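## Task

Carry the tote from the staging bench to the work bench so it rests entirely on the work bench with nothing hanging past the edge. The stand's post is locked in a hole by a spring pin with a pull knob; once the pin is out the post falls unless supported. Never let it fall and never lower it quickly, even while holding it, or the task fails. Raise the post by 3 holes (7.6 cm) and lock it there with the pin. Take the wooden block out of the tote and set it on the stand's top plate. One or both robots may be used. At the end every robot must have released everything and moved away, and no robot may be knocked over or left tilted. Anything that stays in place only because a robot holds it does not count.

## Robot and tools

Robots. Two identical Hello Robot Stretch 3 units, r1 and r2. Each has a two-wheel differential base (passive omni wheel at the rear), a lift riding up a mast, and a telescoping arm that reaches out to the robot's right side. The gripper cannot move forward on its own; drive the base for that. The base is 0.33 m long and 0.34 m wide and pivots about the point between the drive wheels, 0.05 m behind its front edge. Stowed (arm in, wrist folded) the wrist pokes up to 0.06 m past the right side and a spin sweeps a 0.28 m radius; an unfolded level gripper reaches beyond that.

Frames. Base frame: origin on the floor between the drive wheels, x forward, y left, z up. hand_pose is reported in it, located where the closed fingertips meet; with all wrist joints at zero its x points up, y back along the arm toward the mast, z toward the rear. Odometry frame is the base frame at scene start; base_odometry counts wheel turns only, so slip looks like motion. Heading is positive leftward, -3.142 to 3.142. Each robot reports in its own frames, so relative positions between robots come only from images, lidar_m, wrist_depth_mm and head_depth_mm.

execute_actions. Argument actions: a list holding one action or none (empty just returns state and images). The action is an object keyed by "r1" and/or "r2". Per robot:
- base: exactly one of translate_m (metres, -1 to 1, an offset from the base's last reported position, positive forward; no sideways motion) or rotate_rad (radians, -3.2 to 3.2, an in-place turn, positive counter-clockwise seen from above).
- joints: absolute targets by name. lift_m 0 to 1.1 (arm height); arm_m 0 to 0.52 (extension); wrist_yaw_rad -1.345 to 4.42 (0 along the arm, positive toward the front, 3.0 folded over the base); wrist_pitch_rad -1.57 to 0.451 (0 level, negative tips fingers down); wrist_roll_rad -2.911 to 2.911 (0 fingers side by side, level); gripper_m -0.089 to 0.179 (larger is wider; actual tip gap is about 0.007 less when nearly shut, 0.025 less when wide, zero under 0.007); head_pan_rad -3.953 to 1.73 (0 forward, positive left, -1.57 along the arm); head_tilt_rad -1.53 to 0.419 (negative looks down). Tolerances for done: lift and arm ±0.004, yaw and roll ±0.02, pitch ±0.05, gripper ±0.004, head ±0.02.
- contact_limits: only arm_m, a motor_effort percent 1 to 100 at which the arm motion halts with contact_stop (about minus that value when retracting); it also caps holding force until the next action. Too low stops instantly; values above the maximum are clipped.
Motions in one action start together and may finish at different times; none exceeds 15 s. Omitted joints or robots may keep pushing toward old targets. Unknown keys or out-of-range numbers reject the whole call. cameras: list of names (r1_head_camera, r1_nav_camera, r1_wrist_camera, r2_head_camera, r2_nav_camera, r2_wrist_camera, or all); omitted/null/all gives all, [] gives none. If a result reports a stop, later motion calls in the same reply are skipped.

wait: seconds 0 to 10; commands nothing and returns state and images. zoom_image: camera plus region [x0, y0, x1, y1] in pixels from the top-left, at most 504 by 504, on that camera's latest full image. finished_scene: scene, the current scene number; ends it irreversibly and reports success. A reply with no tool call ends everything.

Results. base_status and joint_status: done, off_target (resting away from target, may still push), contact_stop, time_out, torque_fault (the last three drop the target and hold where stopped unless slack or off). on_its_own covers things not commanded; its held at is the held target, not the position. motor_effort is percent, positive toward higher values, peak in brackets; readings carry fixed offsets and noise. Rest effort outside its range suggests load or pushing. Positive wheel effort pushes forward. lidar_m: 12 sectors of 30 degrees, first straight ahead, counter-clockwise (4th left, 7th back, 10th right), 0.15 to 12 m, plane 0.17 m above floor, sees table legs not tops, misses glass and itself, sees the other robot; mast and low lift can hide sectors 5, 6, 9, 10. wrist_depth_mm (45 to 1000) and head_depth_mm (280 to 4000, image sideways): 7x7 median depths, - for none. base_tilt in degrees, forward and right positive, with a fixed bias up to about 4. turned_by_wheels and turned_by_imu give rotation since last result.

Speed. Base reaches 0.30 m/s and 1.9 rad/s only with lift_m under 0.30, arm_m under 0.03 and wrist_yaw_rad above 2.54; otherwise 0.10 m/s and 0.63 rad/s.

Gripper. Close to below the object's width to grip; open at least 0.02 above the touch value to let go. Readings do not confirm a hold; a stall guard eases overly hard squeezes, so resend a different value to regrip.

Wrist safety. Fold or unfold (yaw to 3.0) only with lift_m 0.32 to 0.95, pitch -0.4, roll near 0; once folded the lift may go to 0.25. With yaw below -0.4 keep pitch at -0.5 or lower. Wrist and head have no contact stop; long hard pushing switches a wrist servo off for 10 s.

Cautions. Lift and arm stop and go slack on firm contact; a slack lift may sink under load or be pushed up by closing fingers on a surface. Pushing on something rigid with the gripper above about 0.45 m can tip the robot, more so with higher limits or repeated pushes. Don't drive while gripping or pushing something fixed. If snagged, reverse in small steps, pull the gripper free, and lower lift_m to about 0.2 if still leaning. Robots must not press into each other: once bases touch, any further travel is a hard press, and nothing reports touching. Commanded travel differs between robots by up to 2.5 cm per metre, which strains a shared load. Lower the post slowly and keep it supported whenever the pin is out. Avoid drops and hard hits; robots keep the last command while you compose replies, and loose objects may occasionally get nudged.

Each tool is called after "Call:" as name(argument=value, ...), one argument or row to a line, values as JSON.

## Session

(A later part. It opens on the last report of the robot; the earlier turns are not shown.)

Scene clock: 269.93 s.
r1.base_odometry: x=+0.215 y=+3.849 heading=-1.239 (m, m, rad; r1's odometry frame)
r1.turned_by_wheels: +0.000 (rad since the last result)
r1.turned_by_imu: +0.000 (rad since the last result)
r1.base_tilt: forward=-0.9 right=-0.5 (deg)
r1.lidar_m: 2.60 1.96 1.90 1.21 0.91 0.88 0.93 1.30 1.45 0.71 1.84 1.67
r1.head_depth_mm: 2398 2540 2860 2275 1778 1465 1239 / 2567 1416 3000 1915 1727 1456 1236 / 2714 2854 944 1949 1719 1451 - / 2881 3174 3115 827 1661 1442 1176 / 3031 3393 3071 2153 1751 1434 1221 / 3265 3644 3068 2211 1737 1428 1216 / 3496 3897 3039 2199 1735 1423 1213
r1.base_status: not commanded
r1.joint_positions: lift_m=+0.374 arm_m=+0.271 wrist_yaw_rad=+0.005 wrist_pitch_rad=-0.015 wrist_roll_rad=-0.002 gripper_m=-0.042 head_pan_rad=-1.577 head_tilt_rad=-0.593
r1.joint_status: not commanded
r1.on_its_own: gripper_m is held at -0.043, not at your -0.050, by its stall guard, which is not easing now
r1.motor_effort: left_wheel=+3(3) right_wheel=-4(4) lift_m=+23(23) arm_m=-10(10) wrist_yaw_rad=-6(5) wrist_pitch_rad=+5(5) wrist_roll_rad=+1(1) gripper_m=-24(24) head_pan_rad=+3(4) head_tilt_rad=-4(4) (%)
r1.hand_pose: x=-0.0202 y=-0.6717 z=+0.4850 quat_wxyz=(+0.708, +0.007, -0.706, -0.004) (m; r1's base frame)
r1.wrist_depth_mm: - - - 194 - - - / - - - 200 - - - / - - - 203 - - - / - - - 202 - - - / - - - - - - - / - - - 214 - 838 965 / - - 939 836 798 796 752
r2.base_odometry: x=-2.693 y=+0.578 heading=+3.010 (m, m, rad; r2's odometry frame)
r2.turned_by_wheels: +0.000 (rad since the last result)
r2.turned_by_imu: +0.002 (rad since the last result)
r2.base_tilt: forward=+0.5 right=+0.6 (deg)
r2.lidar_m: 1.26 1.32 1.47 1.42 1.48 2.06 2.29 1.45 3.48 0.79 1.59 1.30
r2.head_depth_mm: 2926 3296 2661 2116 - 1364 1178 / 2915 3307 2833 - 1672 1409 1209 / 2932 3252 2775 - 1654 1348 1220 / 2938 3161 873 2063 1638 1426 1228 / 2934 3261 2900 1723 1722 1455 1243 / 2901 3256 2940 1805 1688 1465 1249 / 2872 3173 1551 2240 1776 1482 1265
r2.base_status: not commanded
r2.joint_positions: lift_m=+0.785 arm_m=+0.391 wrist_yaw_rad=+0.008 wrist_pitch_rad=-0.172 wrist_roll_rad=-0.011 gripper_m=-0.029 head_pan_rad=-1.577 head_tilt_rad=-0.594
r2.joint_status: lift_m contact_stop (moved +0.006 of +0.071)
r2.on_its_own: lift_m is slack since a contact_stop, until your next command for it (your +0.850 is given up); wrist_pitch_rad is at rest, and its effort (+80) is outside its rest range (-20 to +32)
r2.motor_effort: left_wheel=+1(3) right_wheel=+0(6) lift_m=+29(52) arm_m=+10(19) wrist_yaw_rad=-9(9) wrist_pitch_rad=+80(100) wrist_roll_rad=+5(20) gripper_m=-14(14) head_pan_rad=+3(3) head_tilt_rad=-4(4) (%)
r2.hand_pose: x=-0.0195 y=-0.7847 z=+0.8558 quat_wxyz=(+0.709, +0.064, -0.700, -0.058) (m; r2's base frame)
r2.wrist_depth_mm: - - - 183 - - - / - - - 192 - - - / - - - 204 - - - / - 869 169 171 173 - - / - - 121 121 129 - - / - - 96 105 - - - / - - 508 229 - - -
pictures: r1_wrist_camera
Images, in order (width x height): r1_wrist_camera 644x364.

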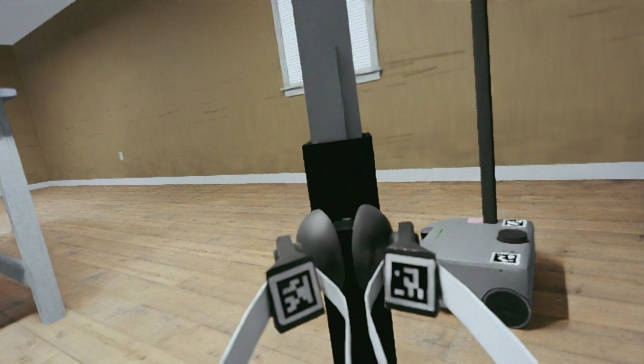

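Call:
execute_actions(
  actions=[
    {"r2":{"joints":{"lift_m":0.75}},"r1":{"joints":{"gripper_m":0.07}}},
  ],
  cameras=[],
)

Call:
execute_actions(
  actions=[
    {"r1":{"joints":{"arm_m":0.295}}},
  ],
  cameras=[],
)

Call:
execute_actions(
  actions=[
    {"r1":{"joints":{"gripper_m":-0.045}},"r2":{"joints":{"lift_m":0.776}}},
  ],
  cameras=[],
)

Call:
execute_actions(
  actions=[
    {"r1":{"joints":{"arm_m":0.262}},"r2":{"joints":{"lift_m":0.80}}},
  ],
  cameras=["r1_wrist_camera"],
)

Scene clock: 272.00 s.
r1.base_odometry: x=+0.215 y=+3.849 heading=-1.239 (m, m, rad; r1's odometry frame)
r1.turned_by_wheels: +0.000 (rad since the last result)
r1.turned_by_imu: +0.000 (rad since the last result)
r1.base_tilt: forward=-0.8 right=-0.5 (deg)
r1.lidar_m: 2.60 1.96 1.91 1.21 0.91 0.88 0.93 1.31 1.46 0.71 1.84 1.67
r1.head_depth_mm: 2396 2555 2849 2294 1787 1473 1240 / 2577 1427 2997 1936 1726 1452 1236 / 2721 2923 957 1905 1724 1449 - / 2896 3181 3105 830 1656 1384 1178 / 3032 3428 3065 2136 1747 1437 1223 / 3273 3621 3037 2214 1751 1431 1219 / 3465 3851 3022 2205 1736 1420 1210
r1.base_status: not commanded
r1.joint_positions: lift_m=+0.374 arm_m=+0.270 wrist_yaw_rad=+0.003 wrist_pitch_rad=-0.018 wrist_roll_rad=-0.002 gripper_m=+0.070 head_pan_rad=-1.577 head_tilt_rad=-0.593
r1.joint_status: all done
r1.motor_effort: left_wheel=+2(3) right_wheel=-3(4) lift_m=+23(23) arm_m=-4(10) wrist_yaw_rad=-3(6) wrist_pitch_rad=+5(5) wrist_roll_rad=+1(1) gripper_m=+0(92) head_pan_rad=+4(3) head_tilt_rad=-4(4) (%)
r1.hand_pose: x=-0.0207 y=-0.6711 z=+0.4842 quat_wxyz=(+0.708, +0.008, -0.706, -0.006) (m; r1's base frame)
r1.wrist_depth_mm: - - - 195 - - - / - - - 200 - - - / - - - 204 - - - / - - - 203 - - - / - - - 208 - - - / - - - 217 971 - 941 / - - 901 823 790 781 756
r2.base_odometry: x=-2.693 y=+0.578 heading=+3.010 (m, m, rad; r2's odometry frame)
r2.turned_by_wheels: +0.000 (rad since the last result)
r2.turned_by_imu: -0.001 (rad since the last result)
r2.base_tilt: forward=+0.4 right=+0.4 (deg)
r2.lidar_m: 1.26 1.32 1.47 1.42 1.48 2.06 2.30 1.44 3.47 0.79 1.59 1.30
r2.head_depth_mm: 2942 3271 2696 2078 1746 - 1174 / 2952 3237 2741 - 1678 1406 1212 / 2939 3257 2793 - 1661 1356 1223 / 2966 3214 877 2084 1642 1431 1235 / 2904 3255 2935 1799 1723 1447 1242 / 2912 3276 2965 1825 1689 1478 1257 / 2939 3163 1572 2259 1792 1481 1264
r2.base_status: not commanded
r2.joint_positions: lift_m=+0.750 arm_m=+0.391 wrist_yaw_rad=+0.008 wrist_pitch_rad=-0.079 wrist_roll_rad=-0.008 gripper_m=-0.029 head_pan_rad=-1.577 head_tilt_rad=-0.594
r2.joint_status: all done
r2.on_its_own: arm_m is at rest, and its effort (+23) is outside its rest range (-14 to +14); wrist_pitch_rad is at rest, and its effort (+37) is outside its rest range (-20 to +32)
r2.motor_effort: left_wheel=+0(1) right_wheel=+0(1) lift_m=+23(29) arm_m=+23(22) wrist_yaw_rad=-8(9) wrist_pitch_rad=+37(80) wrist_roll_rad=+3(4) gripper_m=-14(14) head_pan_rad=+2(2) head_tilt_rad=-3(4) (%)
r2.hand_pose: x=-0.0195 y=-0.7890 z=+0.8447 quat_wxyz=(+0.710, +0.031, -0.703, -0.025) (m; r2's base frame)
r2.wrist_depth_mm: - - - 191 - - - / - - - 201 - - - / - - - 208 - - - / - 965 160 161 162 163 - / - 838 102 110 - - - / - - 498 195 - - - / - - 539 214 - - -
pictures: none
No camera images: the call's "cameras" was empty. Leave "cameras" out to get every camera's image.

Scene clock: 273.13 s.
r1.base_odometry: x=+0.215 y=+3.849 heading=-1.239 (m, m, rad; r1's odometry frame)
r1.turned_by_wheels: +0.000 (rad since the last result)
r1.turned_by_imu: +0.000 (rad since the last result)
r1.base_tilt: forward=-1.0 right=-0.4 (deg)
r1.lidar_m: 2.60 1.95 1.90 1.21 0.91 0.88 0.93 1.30 1.46 0.71 1.84 1.67
r1.head_depth_mm: 2399 2542 2833 2288 1784 1466 1237 / 2589 1427 2969 1915 1726 1459 1237 / 2724 2956 961 1903 1718 1474 1179 / 2861 3151 3106 827 1663 1446 1179 / 3039 3429 3073 2143 1752 1442 1219 / 3262 3658 3056 2242 1742 1436 1217 / 3498 3868 3047 2210 1721 1432 1210
r1.base_status: not commanded
r1.joint_positions: lift_m=+0.374 arm_m=+0.295 wrist_yaw_rad=+0.002 wrist_pitch_rad=-0.018 wrist_roll_rad=-0.002 gripper_m=+0.070 head_pan_rad=-1.577 head_tilt_rad=-0.593
r1.joint_status: all done
r1.motor_effort: left_wheel=+2(3) right_wheel=-3(3) lift_m=+23(23) arm_m=+5(5) wrist_yaw_rad=-3(3) wrist_pitch_rad=+6(6) wrist_roll_rad=+1(1) gripper_m=+0(0) head_pan_rad=+3(5) head_tilt_rad=-4(4) (%)
r1.hand_pose: x=-0.0208 y=-0.6954 z=+0.4841 quat_wxyz=(+0.708, +0.008, -0.706, -0.006) (m; r1's base frame)
r1.wrist_depth_mm: - - - 171 - - - / - - - 176 - - - / - - - 179 - - - / - - - 178 - - - / - - - 182 - - - / - - - 189 897 - 931 / - - 891 820 777 785 758
r2.base_odometry: x=-2.693 y=+0.578 heading=+3.010 (m, m, rad; r2's odometry frame)
r2.turned_by_wheels: +0.000 (rad since the last result)
r2.turned_by_imu: +0.000 (rad since the last result)
r2.base_tilt: forward=+0.3 right=+0.4 (deg)
r2.lidar_m: 1.26 1.32 1.47 1.42 1.48 2.06 2.30 1.44 3.46 0.79 1.59 1.30
r2.head_depth_mm: 2948 3254 2701 2074 1758 - 1178 / 2937 3282 2763 - 1683 1401 1207 / 2927 3292 2802 - 1659 1354 1224 / 2909 3205 874 2079 1648 1428 1233 / 2944 3270 2917 1797 1728 1460 1248 / 2941 3236 2943 1814 1699 1470 1259 / 2911 3187 1574 2244 1774 1486 1267
r2.base_status: not commanded
r2.joint_positions: lift_m=+0.750 arm_m=+0.391 wrist_yaw_rad=+0.008 wrist_pitch_rad=-0.079 wrist_roll_rad=-0.008 gripper_m=-0.029 head_pan_rad=-1.577 head_tilt_rad=-0.594
r2.joint_status: not commanded
r2.on_its_own: arm_m is at rest, and its effort (+23) is outside its rest range (-14 to +14); wrist_pitch_rad is at rest, and its effort (+37) is outside its rest range (-20 to +32)
r2.motor_effort: left_wheel=+0(0) right_wheel=+1(0) lift_m=+23(23) arm_m=+23(23) wrist_yaw_rad=-9(9) wrist_pitch_rad=+37(37) wrist_roll_rad=+3(3) gripper_m=-15(14) head_pan_rad=+2(3) head_tilt_rad=-4(4) (%)
r2.hand_pose: x=-0.0195 y=-0.7890 z=+0.8447 quat_wxyz=(+0.710, +0.031, -0.703, -0.025) (m; r2's base frame)
r2.wrist_depth_mm: - - - 194 - - - / - - - 200 - - - / - - - 208 - - - / - 940 160 161 163 163 - / - 851 102 110 - - - / - - 493 194 - - - / - - 508 212 - - -
pictures: none
No camera images: the call's "cameras" was empty. Leave "cameras" out to get every camera's image.

Scene clock: 274.77 s.
r1.base_odometry: x=+0.215 y=+3.849 heading=-1.239 (m, m, rad; r1's odometry frame)
r1.turned_by_wheels: +0.000 (rad since the last result)
r1.turned_by_imu: +0.000 (rad since the last result)
r1.base_tilt: forward=-0.9 right=-0.3 (deg)
r1.lidar_m: 2.60 1.95 1.90 1.21 0.91 0.88 0.93 1.30 1.46 0.71 1.84 1.67
r1.head_depth_mm: 2414 2573 2886 2316 1787 1465 1243 / 2602 1412 2995 1927 1716 1459 1234 / 2717 2874 949 1915 1723 1473 1180 / 2893 3165 3135 830 1657 1450 1176 / 3075 3392 3080 2152 1748 1435 1219 / 3255 3647 3024 2223 1743 1438 1213 / 3475 3862 3014 2205 1724 1426 1215
r1.base_status: not commanded
r1.joint_positions: lift_m=+0.374 arm_m=+0.295 wrist_yaw_rad=-0.005 wrist_pitch_rad=-0.019 wrist_roll_rad=-0.002 gripper_m=-0.044 head_pan_rad=-1.577 head_tilt_rad=-0.593
r1.joint_status: all done
r1.motor_effort: left_wheel=+2(2) right_wheel=-5(5) lift_m=+23(22) arm_m=+5(5) wrist_yaw_rad=+5(5) wrist_pitch_rad=+6(6) wrist_roll_rad=+1(1) gripper_m=-28(100) head_pan_rad=+3(2) head_tilt_rad=-4(5) (%)
r1.hand_pose: x=-0.0226 y=-0.6953 z=+0.4840 quat_wxyz=(+0.708, +0.005, -0.706, -0.009) (m; r1's base frame)
r1.wrist_depth_mm: - - - 172 - - - / - - - 175 - - - / - - - 179 - - - / - - - 178 - - - / - - - 181 - - - / - - - 149 - 802 941 / - - 928 499 809 774 754
r2.base_odometry: x=-2.693 y=+0.578 heading=+3.010 (m, m, rad; r2's odometry frame)
r2.turned_by_wheels: +0.000 (rad since the last result)
r2.turned_by_imu: -0.001 (rad since the last result)
r2.base_tilt: forward=+0.5 right=+0.6 (deg)
r2.lidar_m: 1.26 1.31 1.47 1.42 1.48 2.05 2.30 1.44 3.49 0.79 1.59 1.30
r2.head_depth_mm: 2922 3227 2694 2109 - 1368 1176 / 2971 3321 2803 - 1676 1402 1207 / 2965 3275 2763 - 1645 1347 1218 / 2917 3143 872 2070 1628 1425 1225 / 2908 3322 2918 1776 1718 1454 1243 / 2914 3295 2936 1808 1685 1461 1251 / 2911 3156 1560 2237 1774 1476 1266
r2.base_status: not commanded
r2.joint_positions: lift_m=+0.776 arm_m=+0.391 wrist_yaw_rad=+0.008 wrist_pitch_rad=-0.148 wrist_roll_rad=-0.008 gripper_m=-0.029 head_pan_rad=-1.577 head_tilt_rad=-0.594
r2.joint_status: all done
r2.on_its_own: arm_m is at rest, and its effort (+22) is outside its rest range (-14 to +14); wrist_pitch_rad is at rest, and its effort (+69) is outside its rest range (-20 to +32)
r2.motor_effort: left_wheel=+0(1) right_wheel=-1(1) lift_m=+34(34) arm_m=+22(23) wrist_yaw_rad=-8(9) wrist_pitch_rad=+69(70) wrist_roll_rad=+3(4) gripper_m=-14(14) head_pan_rad=+1(3) head_tilt_rad=-4(4) (%)
r2.hand_pose: x=-0.0195 y=-0.7854 z=+0.8527 quat_wxyz=(+0.708, +0.056, -0.702, -0.050) (m; r2's base frame)
r2.wrist_depth_mm: - - - 185 - - - / - - - 193 - - - / - - - 206 - - - / - 889 169 170 171 - - / - 859 118 117 127 - - / - - 94 107 - - - / - 1000 499 224 - - -
pictures: none
No camera images: the call's "cameras" was empty. Leave "cameras" out to get every camera's image.

Scene clock: 276.37 s.
r1.base_odometry: x=+0.215 y=+3.849 heading=-1.239 (m, m, rad; r1's odometry frame)
r1.turned_by_wheels: +0.000 (rad since the last result)
r1.turned_by_imu: +0.001 (rad since the last result)
r1.base_tilt: forward=-0.9 right=-0.4 (deg)
r1.lidar_m: 2.60 1.96 1.91 1.21 0.91 0.88 0.92 1.30 1.46 0.71 1.84 1.67
r1.head_depth_mm: 2420 2577 2868 2293 1792 1466 1239 / 2545 1420 2975 1909 1725 1456 1233 / 2713 2874 931 2022 1716 1449 - / 2881 3165 833 859 1664 1438 1178 / 3040 3421 3069 2134 1743 1448 1221 / 3211 3715 3053 2207 1741 1430 1217 / 3508 3840 3018 2201 1737 1426 1216
r1.base_status: not commanded
r1.joint_positions: lift_m=+0.374 arm_m=+0.263 wrist_yaw_rad=+0.004 wrist_pitch_rad=-0.013 wrist_roll_rad=-0.002 gripper_m=-0.041 head_pan_rad=-1.577 head_tilt_rad=-0.594
r1.joint_status: all done
r1.motor_effort: left_wheel=+2(7) right_wheel=-3(8) lift_m=+23(23) arm_m=-9(24) wrist_yaw_rad=-5(5) wrist_pitch_rad=+4(6) wrist_roll_rad=+1(1) gripper_m=-20(28) head_pan_rad=+4(4) head_tilt_rad=-4(4) (%)
r1.hand_pose: x=-0.0203 y=-0.6636 z=+0.4855 quat_wxyz=(+0.708, +0.006, -0.706, -0.003) (m; r1's base frame)
r1.wrist_depth_mm: - - - 202 - - - / - - - 208 - - - / - - - 213 - - - / - - - 211 - - - / - - - - - - - / - - - - - 842 945 / - - 966 233 807 810 757
r2.base_odometry: x=-2.693 y=+0.578 heading=+3.010 (m, m, rad; r2's odometry frame)
r2.turned_by_wheels: +0.000 (rad since the last result)
r2.turned_by_imu: +0.000 (rad since the last result)
r2.base_tilt: forward=+0.6 right=+0.6 (deg)
r2.lidar_m: 1.26 1.31 1.47 1.42 1.48 2.05 2.29 1.44 3.49 0.79 1.59 1.30
r2.head_depth_mm: 2924 3263 2662 2113 - 1364 1193 / 2962 3275 2845 - 1677 1410 1206 / 2953 3300 2888 1924 1644 1352 1218 / 2939 3201 863 2064 1634 1418 1230 / 2935 3294 2897 1728 1727 1452 1244 / 2927 3232 2943 1794 1687 1465 1247 / 2908 3170 1563 2241 1772 1478 1258
r2.base_status: not commanded
r2.joint_positions: lift_m=+0.799 arm_m=+0.391 wrist_yaw_rad=+0.008 wrist_pitch_rad=-0.166 wrist_roll_rad=-0.008 gripper_m=-0.029 head_pan_rad=-1.577 head_tilt_rad=-0.594
r2.joint_status: all done
r2.on_its_own: arm_m is at rest, and its effort (+17) is outside its rest range (-14 to +14); wrist_pitch_rad is at rest, and its effort (+78) is outside its rest range (-20 to +32)
r2.motor_effort: left_wheel=+1(2) right_wheel=-3(3) lift_m=+36(39) arm_m=+17(23) wrist_yaw_rad=-8(8) wrist_pitch_rad=+78(81) wrist_roll_rad=+3(4) gripper_m=-14(15) head_pan_rad=+3(2) head_tilt_rad=-3(4) (%)
r2.hand_pose: x=-0.0195 y=-0.7846 z=+0.8720 quat_wxyz=(+0.708, +0.062, -0.701, -0.056) (m; r2's base frame)
r2.wrist_depth_mm: - - - 183 - - - / - - - 193 - - - / - - - 205 - - - / - 895 170 171 172 - - / - 815 121 121 130 - - / - - 96 106 - - - / - - 511 225 - - -
pictures: r1_wrist_camera
Images, in order (width x height): r1_wrist_camera 644x364.

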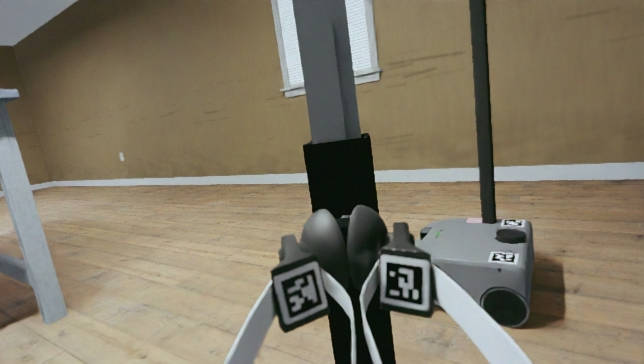

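Call:
execute_actions(
  actions=[
    {"r2":{"joints":{"lift_m":0.806}},"r1":{"joints":{"gripper_m":0.07}}},
  ],
  cameras=[],
)

Call:
execute_actions(
  actions=[
    {"r2":{"joints":{"lift_m":0.79}},"r1":{"joints":{"arm_m":0.295}}},
  ],
  cameras=["r1_wrist_camera"],
)

Scene clock: 278.10 s.
r1.base_odometry: x=+0.215 y=+3.849 heading=-1.239 (m, m, rad; r1's odometry frame)
r1.turned_by_wheels: +0.000 (rad since the last result)
r1.turned_by_imu: +0.000 (rad since the last result)
r1.base_tilt: forward=-0.9 right=-0.3 (deg)
r1.lidar_m: 2.60 1.96 1.91 1.21 0.91 0.88 0.93 1.30 1.46 0.71 1.84 1.67
r1.head_depth_mm: 2418 2538 2851 2301 1791 1464 1236 / 2557 1416 2993 1923 1717 1459 1238 / 2724 2858 942 2019 1722 1452 - / 2881 3186 736 879 1655 1408 1174 / 3052 3391 3049 2150 1751 1438 1218 / 3266 3623 3096 2219 1740 1429 1220 / 3507 3862 3012 2206 1730 1430 1215
r1.base_status: not commanded
r1.joint_positions: lift_m=+0.374 arm_m=+0.262 wrist_yaw_rad=+0.003 wrist_pitch_rad=-0.018 wrist_roll_rad=-0.002 gripper_m=+0.070 head_pan_rad=-1.577 head_tilt_rad=-0.594
r1.joint_status: all done
r1.motor_effort: left_wheel=+2(2) right_wheel=-3(3) lift_m=+23(23) arm_m=-4(9) wrist_yaw_rad=-3(4) wrist_pitch_rad=+5(5) wrist_roll_rad=+1(1) gripper_m=+0(91) head_pan_rad=+3(2) head_tilt_rad=-4(3) (%)
r1.hand_pose: x=-0.0207 y=-0.6631 z=+0.4842 quat_wxyz=(+0.708, +0.008, -0.706, -0.006) (m; r1's base frame)
r1.wrist_depth_mm: - - - 202 - - - / - - - 208 - - - / - - - 212 - - - / - - - 210 - - - / - - - 217 - - - / - - - 224 966 - 939 / - - 895 821 790 783 750
r2.base_odometry: x=-2.693 y=+0.578 heading=+3.010 (m, m, rad; r2's odometry frame)
r2.turned_by_wheels: +0.000 (rad since the last result)
r2.turned_by_imu: +0.000 (rad since the last result)
r2.base_tilt: forward=+0.5 right=+0.5 (deg)
r2.lidar_m: 1.26 1.32 1.47 1.42 1.48 2.06 2.30 1.45 3.48 0.79 1.59 1.30
r2.head_depth_mm: 2935 3238 2685 2107 - 1381 1189 / 2938 3269 2870 1949 1670 1410 1206 / 2951 3294 2939 1915 1645 1349 1215 / 2965 3172 864 2060 1636 1432 1230 / 2939 3312 2859 1724 1725 1449 1240 / 2959 3312 2940 1794 1696 1467 1249 / 2910 3169 1558 2245 1774 1474 1258
r2.base_status: not commanded
r2.joint_positions: lift_m=+0.805 arm_m=+0.391 wrist_yaw_rad=+0.008 wrist_pitch_rad=-0.168 wrist_roll_rad=-0.008 gripper_m=-0.029 head_pan_rad=-1.577 head_tilt_rad=-0.594
r2.joint_status: all done
r2.on_its_own: arm_m is at rest, and its effort (+17) is outside its rest range (-14 to +14); wrist_pitch_rad is at rest, and its effort (+79) is outside its rest range (-20 to +32)
r2.motor_effort: left_wheel=+2(2) right_wheel=-3(3) lift_m=+38(37) arm_m=+17(17) wrist_yaw_rad=-8(8) wrist_pitch_rad=+79(79) wrist_roll_rad=+3(3) gripper_m=-15(14) head_pan_rad=+2(2) head_tilt_rad=-4(4) (%)
r2.hand_pose: x=-0.0195 y=-0.7845 z=+0.8776 quat_wxyz=(+0.708, +0.062, -0.701, -0.056) (m; r2's base frame)
r2.wrist_depth_mm: - - - 183 - - - / - - - 195 - - - / - - - 204 - - - / - 922 170 172 173 - - / - 848 121 121 129 - - / - - 97 106 - - - / - - 522 227 - - -
pictures: none
No camera images: the call's "cameras" was empty. Leave "cameras" out to get every camera's image.

Scene clock: 279.37 s.
r1.base_odometry: x=+0.215 y=+3.849 heading=-1.239 (m, m, rad; r1's odometry frame)
r1.turned_by_wheels: +0.000 (rad since the last result)
r1.turned_by_imu: +0.000 (rad since the last result)
r1.base_tilt: forward=-1.0 right=-0.4 (deg)
r1.lidar_m: 2.60 1.96 1.90 1.21 0.91 0.88 0.93 1.30 1.46 0.71 1.84 1.67
r1.head_depth_mm: 2426 2544 2859 2275 1779 1463 1237 / 2558 1426 3000 1918 1715 1459 1233 / 2680 2872 931 2008 1713 1466 - / 2873 3161 915 860 1675 1447 1183 / 3050 3368 3066 2154 1747 1431 1220 / 3290 3606 3050 2212 1746 1425 1214 / 3480 3894 3024 2216 1728 1432 1213
r1.base_status: not commanded
r1.joint_positions: lift_m=+0.374 arm_m=+0.295 wrist_yaw_rad=+0.002 wrist_pitch_rad=-0.018 wrist_roll_rad=-0.002 gripper_m=+0.070 head_pan_rad=-1.577 head_tilt_rad=-0.594
r1.joint_status: all done
r1.motor_effort: left_wheel=+2(2) right_wheel=-2(2) lift_m=+23(23) arm_m=+4(6) wrist_yaw_rad=-2(3) wrist_pitch_rad=+6(6) wrist_roll_rad=+1(1) gripper_m=-1(0) head_pan_rad=+3(1) head_tilt_rad=-3(4) (%)
r1.hand_pose: x=-0.0208 y=-0.6954 z=+0.4841 quat_wxyz=(+0.708, +0.008, -0.706, -0.006) (m; r1's base frame)
r1.wrist_depth_mm: - - - 170 - - - / - - - 176 - - - / - - - 179 - - - / - - - 178 - - - / - - - 183 - - - / - - - 190 901 - 948 / - - 884 823 803 783 751
r2.base_odometry: x=-2.693 y=+0.578 heading=+3.010 (m, m, rad; r2's odometry frame)
r2.turned_by_wheels: +0.000 (rad since the last result)
r2.turned_by_imu: +0.000 (rad since the last result)
r2.base_tilt: forward=+0.5 right=+0.6 (deg)
r2.lidar_m: 1.26 1.31 1.47 1.42 1.49 2.06 2.29 1.44 3.48 0.79 1.59 1.30
r2.head_depth_mm: 2945 3289 2679 2124 - 1357 1194 / 2931 3276 2836 - 1671 1405 1209 / 2923 3265 2886 - 1648 1353 1217 / 2928 3193 859 2081 1682 1427 1231 / 2972 3281 2876 1799 1722 1457 1237 / 2938 3274 2934 1808 1681 1457 1249 / 2928 3141 1551 2229 1776 1481 1263
r2.base_status: not commanded
r2.joint_positions: lift_m=+0.790 arm_m=+0.391 wrist_yaw_rad=+0.008 wrist_pitch_rad=-0.151 wrist_roll_rad=-0.008 gripper_m=-0.029 head_pan_rad=-1.577 head_tilt_rad=-0.594
r2.joint_status: all done
r2.on_its_own: arm_m is at rest, and its effort (+17) is outside its rest range (-14 to +14); wrist_pitch_rad is at rest, and its effort (+71) is outside its rest range (-20 to +32)
r2.motor_effort: left_wheel=+1(1) right_wheel=-2(3) lift_m=+29(33) arm_m=+17(17) wrist_yaw_rad=-8(8) wrist_pitch_rad=+71(78) wrist_roll_rad=+3(3) gripper_m=-14(14) head_pan_rad=+4(3) head_tilt_rad=-4(3) (%)
r2.hand_pose: x=-0.0195 y=-0.7856 z=+0.8663 quat_wxyz=(+0.708, +0.057, -0.702, -0.051) (m; r2's base frame)
r2.wrist_depth_mm: - - - 184 - - - / - - - 194 - - - / - - - 206 - - - / - 935 170 171 173 - - / - 843 118 119 128 - - / - - 95 105 - - - / - - 489 222 - - -
pictures: r1_wrist_camera
Images, in order (width x height): r1_wrist_camera 644x364.

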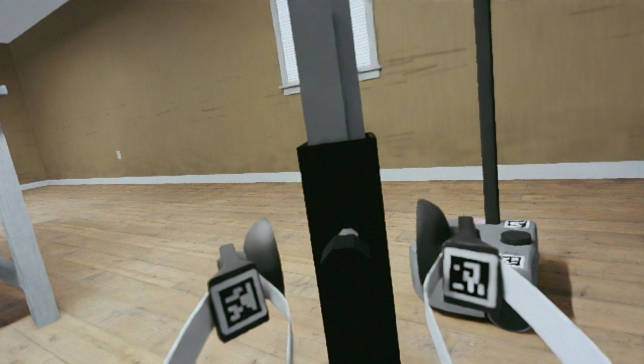

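Call:
execute_actions(
  actions=[
    {"r1":{"joints":{"gripper_m":-0.045}}},
  ],
  cameras=[],
)

Call:
execute_actions(
  actions=[
    {"r1":{"joints":{"arm_m":0.288}},"r2":{"joints":{"lift_m":0.85}}},
  ],
  cameras=[],
)

Call:
execute_actions(
  actions=[
    {"r1":{"joints":{"gripper_m":0.07}}},
  ],
  cameras=[],
)

Call:
execute_actions(
  actions=[
    {"r2":{"joints":{"lift_m":0.87}}},
  ],
  cameras=["r1_wrist_camera"],
)

Call:
execute_actions(
  actions=[
    {"r2":{"joints":{"lift_m":0.84}}},
  ],
  cameras=["r1_wrist_camera"],
)

Scene clock: 281.20 s.
r1.base_odometry: x=+0.215 y=+3.849 heading=-1.239 (m, m, rad; r1's odometry frame)
r1.turned_by_wheels: +0.000 (rad since the last result)
r1.turned_by_imu: +0.001 (rad since the last result)
r1.base_tilt: forward=-1.0 right=-0.3 (deg)
r1.lidar_m: 2.60 1.96 1.90 1.21 0.91 0.88 0.93 1.31 1.45 0.71 1.84 1.68
r1.head_depth_mm: 2403 2573 2851 2309 1790 1459 1243 / 2570 1425 2983 1921 1709 1460 1239 / 2726 2880 931 2010 1721 1449 - / 2858 3227 914 860 1679 1443 1176 / 3038 3386 3085 2132 1752 1444 1221 / 3280 3633 3063 2208 1748 1435 1222 / 3523 3930 3017 2185 1736 1430 1210
r1.base_status: not commanded
r1.joint_positions: lift_m=+0.374 arm_m=+0.295 wrist_yaw_rad=-0.004 wrist_pitch_rad=-0.019 wrist_roll_rad=-0.002 gripper_m=-0.044 head_pan_rad=-1.577 head_tilt_rad=-0.594
r1.joint_status: all done
r1.motor_effort: left_wheel=+2(2) right_wheel=-6(5) lift_m=+23(23) arm_m=+4(4) wrist_yaw_rad=+4(5) wrist_pitch_rad=+6(6) wrist_roll_rad=+1(1) gripper_m=-29(100) head_pan_rad=+2(4) head_tilt_rad=-3(4) (%)
r1.hand_pose: x=-0.0225 y=-0.6954 z=+0.4840 quat_wxyz=(+0.708, +0.006, -0.706, -0.008) (m; r1's base frame)
r1.wrist_depth_mm: - - - 170 - - - / - - - 176 - - - / - - - 179 - - - / - - - 178 - - - / - - - 181 - - - / - - - 145 - 808 930 / - - 930 196 792 770 752
r2.base_odometry: x=-2.693 y=+0.578 heading=+3.010 (m, m, rad; r2's odometry frame)
r2.turned_by_wheels: +0.000 (rad since the last result)
r2.turned_by_imu: +0.000 (rad since the last result)
r2.base_tilt: forward=+0.5 right=+0.5 (deg)
r2.lidar_m: 1.26 1.31 1.47 1.42 1.48 2.06 2.30 1.45 3.46 0.79 1.59 1.30
r2.head_depth_mm: 2943 3266 2677 2100 - 1358 1185 / 2932 3308 2820 - 1668 1405 1207 / 2939 3301 2910 - 1654 1343 1217 / 2925 3170 861 2061 1634 1431 1234 / 2942 3269 2866 1790 1731 1454 1237 / 2906 3228 2948 1808 1695 1470 1250 / 2937 3145 1552 2255 1776 1480 1268
r2.base_status: not commanded
r2.joint_positions: lift_m=+0.790 arm_m=+0.391 wrist_yaw_rad=+0.008 wrist_pitch_rad=-0.159 wrist_roll_rad=-0.008 gripper_m=-0.029 head_pan_rad=-1.577 head_tilt_rad=-0.594
r2.joint_status: not commanded
r2.on_its_own: arm_m is at rest, and its effort (+17) is outside its rest range (-14 to +14); wrist_pitch_rad is at rest, and its effort (+74) is outside its rest range (-20 to +32)
r2.motor_effort: left_wheel=+1(1) right_wheel=-2(1) lift_m=+29(29) arm_m=+17(17) wrist_yaw_rad=-9(8) wrist_pitch_rad=+74(74) wrist_roll_rad=+4(3) gripper_m=-14(14) head_pan_rad=+2(4) head_tilt_rad=-4(3) (%)
r2.hand_pose: x=-0.0195 y=-0.7851 z=+0.8642 quat_wxyz=(+0.708, +0.059, -0.701, -0.053) (m; r2's base frame)
r2.wrist_depth_mm: - - - 184 - - - / - - - 192 - - - / - - - 205 - - - / - 919 171 172 173 - - / - 845 120 120 129 - - / - - 96 105 - - - / - - 498 226 - - -
pictures: none
No camera images: the call's "cameras" was empty. Leave "cameras" out to get every camera's image.

Scene clock: 282.57 s.
r1.base_odometry: x=+0.215 y=+3.849 heading=-1.239 (m, m, rad; r1's odometry frame)
r1.turned_by_wheels: +0.000 (rad since the last result)
r1.turned_by_imu: +0.001 (rad since the last result)
r1.base_tilt: forward=-1.0 right=-0.3 (deg)
r1.lidar_m: 2.60 1.96 1.91 1.21 0.91 0.88 0.93 1.31 1.46 0.71 1.84 1.67
r1.head_depth_mm: 1359 2589 2862 2289 1785 1459 1239 / 2523 2733 2962 1912 1723 1454 1236 / 2736 956 888 2145 1728 1470 - / 2887 3173 663 2079 1711 1459 1176 / 3043 3383 2764 2227 1747 1439 1220 / 3247 3661 3040 2206 1739 1431 1214 / 3523 3903 3000 2200 1732 1425 1212
r1.base_status: not commanded
r1.joint_positions: lift_m=+0.374 arm_m=+0.290 wrist_yaw_rad=+0.004 wrist_pitch_rad=-0.015 wrist_roll_rad=-0.002 gripper_m=-0.037 head_pan_rad=-1.577 head_tilt_rad=-0.594
r1.joint_status: all done
r1.on_its_own: gripper_m is held at -0.038, not at your -0.045, by its stall guard, which is still easing; arm_m is at rest, and its effort (-22) is outside its rest range (-14 to +14)
r1.motor_effort: left_wheel=+5(6) right_wheel=-9(10) lift_m=+23(23) arm_m=-22(28) wrist_yaw_rad=-4(4) wrist_pitch_rad=+4(6) wrist_roll_rad=+1(1) gripper_m=-27(29) head_pan_rad=+4(2) head_tilt_rad=-4(5) (%)
r1.hand_pose: x=-0.0204 y=-0.6907 z=+0.4851 quat_wxyz=(+0.708, +0.007, -0.706, -0.004) (m; r1's base frame)
r1.wrist_depth_mm: - - - 175 - - - / - - - 181 - - - / - - - 183 - - - / - - - 182 - - - / - - - 185 - - - / - - - 148 - 808 955 / - - 924 822 807 785 757
r2.base_odometry: x=-2.693 y=+0.578 heading=+3.010 (m, m, rad; r2's odometry frame)
r2.turned_by_wheels: +0.000 (rad since the last result)
r2.turned_by_imu: +0.000 (rad since the last result)
r2.base_tilt: forward=+0.6 right=+0.5 (deg)
r2.lidar_m: 1.26 1.31 1.47 1.42 1.48 2.06 2.30 1.44 3.47 0.79 1.59 1.30
r2.head_depth_mm: 2941 3261 2736 - 1588 1394 1200 / 2960 3270 3128 2004 1682 1410 1201 / 2933 3295 - 1983 1652 1350 1217 / 2936 820 849 2042 1669 1428 1236 / 2925 3231 2853 1779 1726 1446 1237 / 2930 3250 2930 1808 1685 1459 1247 / 2910 3196 1535 2257 1780 1481 1260
r2.base_status: not commanded
r2.joint_positions: lift_m=+0.849 arm_m=+0.391 wrist_yaw_rad=+0.008 wrist_pitch_rad=-0.167 wrist_roll_rad=-0.008 gripper_m=-0.029 head_pan_rad=-1.577 head_tilt_rad=-0.594
r2.joint_status: all done
r2.on_its_own: arm_m is at rest, and its effort (+17) is outside its rest range (-14 to +14); wrist_pitch_rad is at rest, and its effort (+78) is outside its rest range (-20 to +32)
r2.motor_effort: left_wheel=+1(2) right_wheel=-3(3) lift_m=+37(37) arm_m=+17(17) wrist_yaw_rad=-8(8) wrist_pitch_rad=+78(80) wrist_roll_rad=+3(4) gripper_m=-14(14) head_pan_rad=+3(2) head_tilt_rad=-4(4) (%)
r2.hand_pose: x=-0.0195 y=-0.7846 z=+0.9219 quat_wxyz=(+0.708, +0.062, -0.701, -0.056) (m; r2's base frame)
r2.wrist_depth_mm: - - - 182 - - - / - - - 194 - - - / - - - 205 - - - / - 941 171 172 174 - - / - 854 121 121 129 - - / - - 96 105 - - - / - - 575 226 - - -
pictures: none
No camera images: the call's "cameras" was empty. Leave "cameras" out to get every camera's image.

Scene clock: 284.40 s.
r1.base_odometry: x=+0.215 y=+3.849 heading=-1.239 (m, m, rad; r1's odometry frame)
r1.turned_by_wheels: +0.000 (rad since the last result)
r1.turned_by_imu: +0.000 (rad since the last result)
r1.base_tilt: forward=-0.9 right=-0.3 (deg)
r1.lidar_m: 2.61 1.96 1.91 1.21 0.91 0.88 0.93 1.30 1.46 0.71 1.84 1.67
r1.head_depth_mm: 1368 2606 2858 2288 1773 1462 1239 / 2495 2754 2977 1925 1711 1452 1233 / 2710 955 896 2179 1721 1456 1180 / 2896 3160 673 2079 1662 1439 1176 / 3048 3421 2939 2150 1756 1441 1221 / 3241 3660 3022 2210 1738 1436 1217 / 3524 3867 3027 2195 1724 1422 1216
r1.base_status: not commanded
r1.joint_positions: lift_m=+0.374 arm_m=+0.288 wrist_yaw_rad=+0.003 wrist_pitch_rad=-0.018 wrist_roll_rad=-0.002 gripper_m=+0.070 head_pan_rad=-1.577 head_tilt_rad=-0.594
r1.joint_status: all done
r1.motor_effort: left_wheel=+1(5) right_wheel=-2(9) lift_m=+23(23) arm_m=-4(22) wrist_yaw_rad=-3(5) wrist_pitch_rad=+6(6) wrist_roll_rad=+1(1) gripper_m=+0(89) head_pan_rad=+3(4) head_tilt_rad=-4(3) (%)
r1.hand_pose: x=-0.0207 y=-0.6891 z=+0.4842 quat_wxyz=(+0.708, +0.008, -0.706, -0.006) (m; r1's base frame)
r1.wrist_depth_mm: - - - 177 - - - / - - - 183 - - - / - - - 185 - - - / - - - 185 - - - / - - - 188 - - - / - - - 197 867 - 925 / - - 892 817 798 782 748
r2.base_odometry: x=-2.693 y=+0.578 heading=+3.010 (m, m, rad; r2's odometry frame)
r2.turned_by_wheels: +0.000 (rad since the last result)
r2.turned_by_imu: +0.000 (rad since the last result)
r2.base_tilt: forward=+0.5 right=+0.7 (deg)
r2.lidar_m: 1.26 1.31 1.47 1.42 1.49 2.06 2.29 1.44 3.50 0.79 1.59 1.30
r2.head_depth_mm: 2936 3257 2730 - 1602 1398 1196 / 2929 3278 3114 2018 1681 1408 1210 / 2939 3299 - 1989 1649 1356 1220 / 2933 3139 847 2031 1670 1423 1232 / 2913 3255 2787 1785 1727 1449 1236 / 2947 3261 2959 1805 1688 1458 1249 / 2919 3153 1549 2244 1775 1475 1260
r2.base_status: not commanded
r2.joint_positions: lift_m=+0.850 arm_m=+0.392 wrist_yaw_rad=+0.012 wrist_pitch_rad=-0.243 wrist_roll_rad=-0.011 gripper_m=-0.029 head_pan_rad=-1.577 head_tilt_rad=-0.594
r2.joint_status: not commanded
r2.on_its_own: wrist_pitch_rad is held at -0.184, not at your +0.000, by its stall guard, which is not easing now
r2.motor_effort: left_wheel=+4(4) right_wheel=-6(6) lift_m=+33(37) arm_m=+5(17) wrist_yaw_rad=-12(13) wrist_pitch_rad=+28(78) wrist_roll_rad=+5(5) gripper_m=-14(14) head_pan_rad=+3(1) head_tilt_rad=-4(4) (%)
r2.hand_pose: x=-0.0187 y=-0.7796 z=+0.9033 quat_wxyz=(+0.707, +0.091, -0.697, -0.081) (m; r2's base frame)
r2.wrist_depth_mm: - - - 180 - - - / - - - 191 - - - / - - 234 204 - - - / - 907 156 157 158 159 - / - - 117 118 124 - - / - - 97 106 - - - / - - 543 240 - - -
pictures: none
No camera images: the call's "cameras" was empty. Leave "cameras" out to get every camera's image.

Scene clock: 285.33 s.
r1.base_odometry: x=+0.215 y=+3.849 heading=-1.239 (m, m, rad; r1's odometry frame)
r1.turned_by_wheels: +0.000 (rad since the last result)
r1.turned_by_imu: +0.000 (rad since the last result)
r1.base_tilt: forward=-0.9 right=-0.4 (deg)
r1.lidar_m: 2.60 1.96 1.91 1.21 0.91 0.88 0.93 1.30 1.45 0.71 1.84 1.67
r1.head_depth_mm: 1344 2610 2860 2297 1785 1466 1238 / 2521 2791 2984 1917 1713 1461 1236 / 2705 905 886 2173 1720 1450 1177 / 2874 3176 674 2080 1660 1442 1172 / 3064 3356 2771 2225 1747 1440 1225 / 3281 3630 3066 2219 1740 1435 1217 / 3510 3879 3003 2203 1724 1422 1211
r1.base_status: not commanded
r1.joint_positions: lift_m=+0.374 arm_m=+0.288 wrist_yaw_rad=+0.003 wrist_pitch_rad=-0.018 wrist_roll_rad=-0.002 gripper_m=+0.070 head_pan_rad=-1.577 head_tilt_rad=-0.594
r1.joint_status: not commanded
r1.motor_effort: left_wheel=+1(1) right_wheel=-2(1) lift_m=+23(24) arm_m=-4(3) wrist_yaw_rad=-3(3) wrist_pitch_rad=+6(6) wrist_roll_rad=+1(1) gripper_m=-1(0) head_pan_rad=+3(4) head_tilt_rad=-4(4) (%)
r1.hand_pose: x=-0.0207 y=-0.6891 z=+0.4842 quat_wxyz=(+0.708, +0.008, -0.706, -0.006) (m; r1's base frame)
r1.wrist_depth_mm: - - - 177 - - - / - - - 183 - - - / - - - 186 - - - / - - - 184 - - - / - - - 188 - - - / - - - 196 878 - 940 / - - 894 817 799 777 747
r2.base_odometry: x=-2.693 y=+0.578 heading=+3.010 (m, m, rad; r2's odometry frame)
r2.turned_by_wheels: +0.000 (rad since the last result)
r2.turned_by_imu: +0.000 (rad since the last result)
r2.base_tilt: forward=+0.5 right=+0.6 (deg)
r2.lidar_m: 1.26 1.32 1.47 1.42 1.49 2.06 2.29 1.44 3.47 0.79 1.58 1.30
r2.head_depth_mm: 2939 3213 2790 - 1618 1385 1195 / 2990 3292 - 2012 1681 1408 1203 / 2935 3255 - 2026 1653 1353 1218 / 2971 827 865 1999 1641 1426 1231 / 2919 3300 2861 1770 1714 1447 1244 / 2949 3288 2932 1799 1698 1465 1252 / 2907 3182 1544 2223 1775 1484 1264
r2.base_status: not commanded
r2.joint_positions: lift_m=+0.869 arm_m=+0.392 wrist_yaw_rad=+0.010 wrist_pitch_rad=-0.293 wrist_roll_rad=-0.017 gripper_m=-0.029 head_pan_rad=-1.577 head_tilt_rad=-0.594
r2.joint_status: all done
r2.on_its_own: wrist_pitch_rad is held at -0.184, not at your +0.000, by its stall guard, which is not easing now; wrist_pitch_rad is at rest, and its effort (+51) is outside its rest range (-20 to +32)
r2.motor_effort: left_wheel=+3(4) right_wheel=-5(6) lift_m=+38(40) arm_m=+5(5) wrist_yaw_rad=-11(13) wrist_pitch_rad=+51(52) wrist_roll_rad=+7(7) gripper_m=-13(14) head_pan_rad=+2(2) head_tilt_rad=-4(4) (%)
r2.hand_pose: x=-0.0191 y=-0.7751 z=+0.9111 quat_wxyz=(+0.706, +0.108, -0.693, -0.099) (m; r2's base frame)
r2.wrist_depth_mm: - - - 180 - - - / - - - 193 - - - / - - 215 202 241 - - / - 899 151 153 155 156 - / - - 117 118 132 - - / - - 99 110 - - - / - - 562 281 - - -
pictures: r1_wrist_camera
Images, in order (width x height): r1_wrist_camera 644x364.

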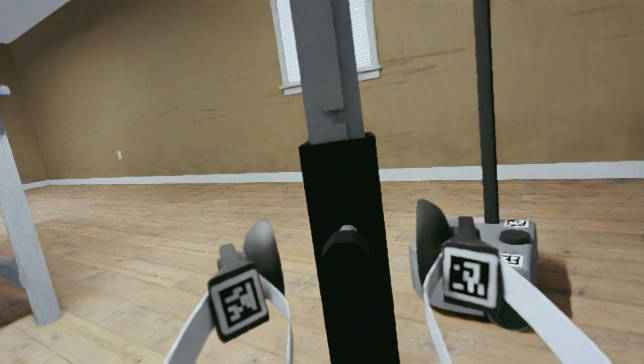

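Scene clock: 286.40 s.
r1.base_odometry: x=+0.215 y=+3.849 heading=-1.239 (m, m, rad; r1's odometry frame)
r1.turned_by_wheels: +0.000 (rad since the last result)
r1.turned_by_imu: +0.000 (rad since the last result)
r1.base_tilt: forward=-0.9 right=-0.4 (deg)
r1.lidar_m: 2.61 1.96 1.91 1.21 0.91 0.88 0.93 1.30 1.46 0.71 1.84 1.67
r1.head_depth_mm: 2398 2594 2863 2270 1788 1468 1241 / 2546 2762 2974 1914 1725 1458 1239 / 2722 995 917 2180 1724 1455 1177 / 2869 3187 673 2011 1662 1440 1175 / 3052 3429 2883 2159 1748 1432 1226 / 3216 3636 3033 2214 1731 1435 1215 / 3474 3887 3024 2205 1735 1428 1217
r1.base_status: not commanded
r1.joint_positions: lift_m=+0.374 arm_m=+0.288 wrist_yaw_rad=+0.003 wrist_pitch_rad=-0.018 wrist_roll_rad=-0.002 gripper_m=+0.070 head_pan_rad=-1.577 head_tilt_rad=-0.594
r1.joint_status: not commanded
r1.motor_effort: left_wheel=+2(2) right_wheel=-2(1) lift_m=+23(23) arm_m=-4(5) wrist_yaw_rad=-3(3) wrist_pitch_rad=+6(5) wrist_roll_rad=+1(1) gripper_m=-1(0) head_pan_rad=+4(3) head_tilt_rad=-4(3) (%)
r1.hand_pose: x=-0.0207 y=-0.6891 z=+0.4842 quat_wxyz=(+0.708, +0.008, -0.706, -0.006) (m; r1's base frame)
r1.wrist_depth_mm: - - - 177 - - - / - - - 182 - - - / - - - 185 - - - / - - - 184 - - - / - - - 189 - - - / - - - 196 882 - 941 / - - 895 828 798 802 758
r2.base_odometry: x=-2.693 y=+0.578 heading=+3.010 (m, m, rad; r2's odometry frame)
r2.turned_by_wheels: +0.000 (rad since the last result)
r2.turned_by_imu: +0.000 (rad since the last result)
r2.base_tilt: forward=+0.5 right=+0.5 (deg)
r2.lidar_m: 1.26 1.31 1.47 1.42 1.48 2.06 2.30 1.44 3.49 0.79 1.59 1.30
r2.head_depth_mm: 2962 3245 2719 - 1586 1396 1193 / 2954 3271 3043 1971 1676 1404 1208 / 2927 3319 - 1960 1649 1351 1219 / 2992 3118 856 2071 1644 1425 1230 / 2920 3268 2801 1784 1716 1452 1240 / 2926 3269 2946 1814 1687 1471 1249 / 2931 3133 1558 2239 1780 1474 1263
r2.base_status: not commanded
r2.joint_positions: lift_m=+0.840 arm_m=+0.392 wrist_yaw_rad=+0.014 wrist_pitch_rad=-0.240 wrist_roll_rad=-0.007 gripper_m=-0.029 head_pan_rad=-1.577 head_tilt_rad=-0.594
r2.joint_status: all done
r2.on_its_own: wrist_pitch_rad is held at -0.184, not at your +0.000, by its stall guard, which is not easing now; wrist_yaw_rad is at rest, and its effort (-16) is outside its rest range (-12 to +12)
r2.motor_effort: left_wheel=+4(4) right_wheel=-5(5) lift_m=+23(32) arm_m=+7(7) wrist_yaw_rad=-16(16) wrist_pitch_rad=+26(51) wrist_roll_rad=+3(7) gripper_m=-13(13) head_pan_rad=+2(4) head_tilt_rad=-4(4) (%)
r2.hand_pose: x=-0.0180 y=-0.7797 z=+0.8947 quat_wxyz=(+0.705, +0.090, -0.699, -0.079) (m; r2's base frame)
r2.wrist_depth_mm: - - - 182 - - - / - - - 193 - - - / - - 231 204 232 - - / - 912 152 153 153 153 - / - - 113 113 127 - - / - - 95 106 - - - / - - 531 246 - - -
pictures: r1_wrist_camera
Images, in order (width x height): r1_wrist_camera 644x364.

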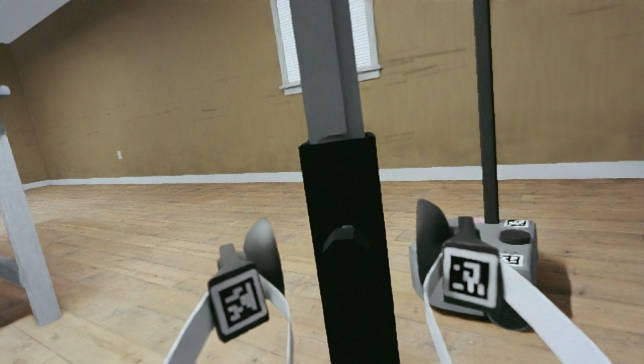

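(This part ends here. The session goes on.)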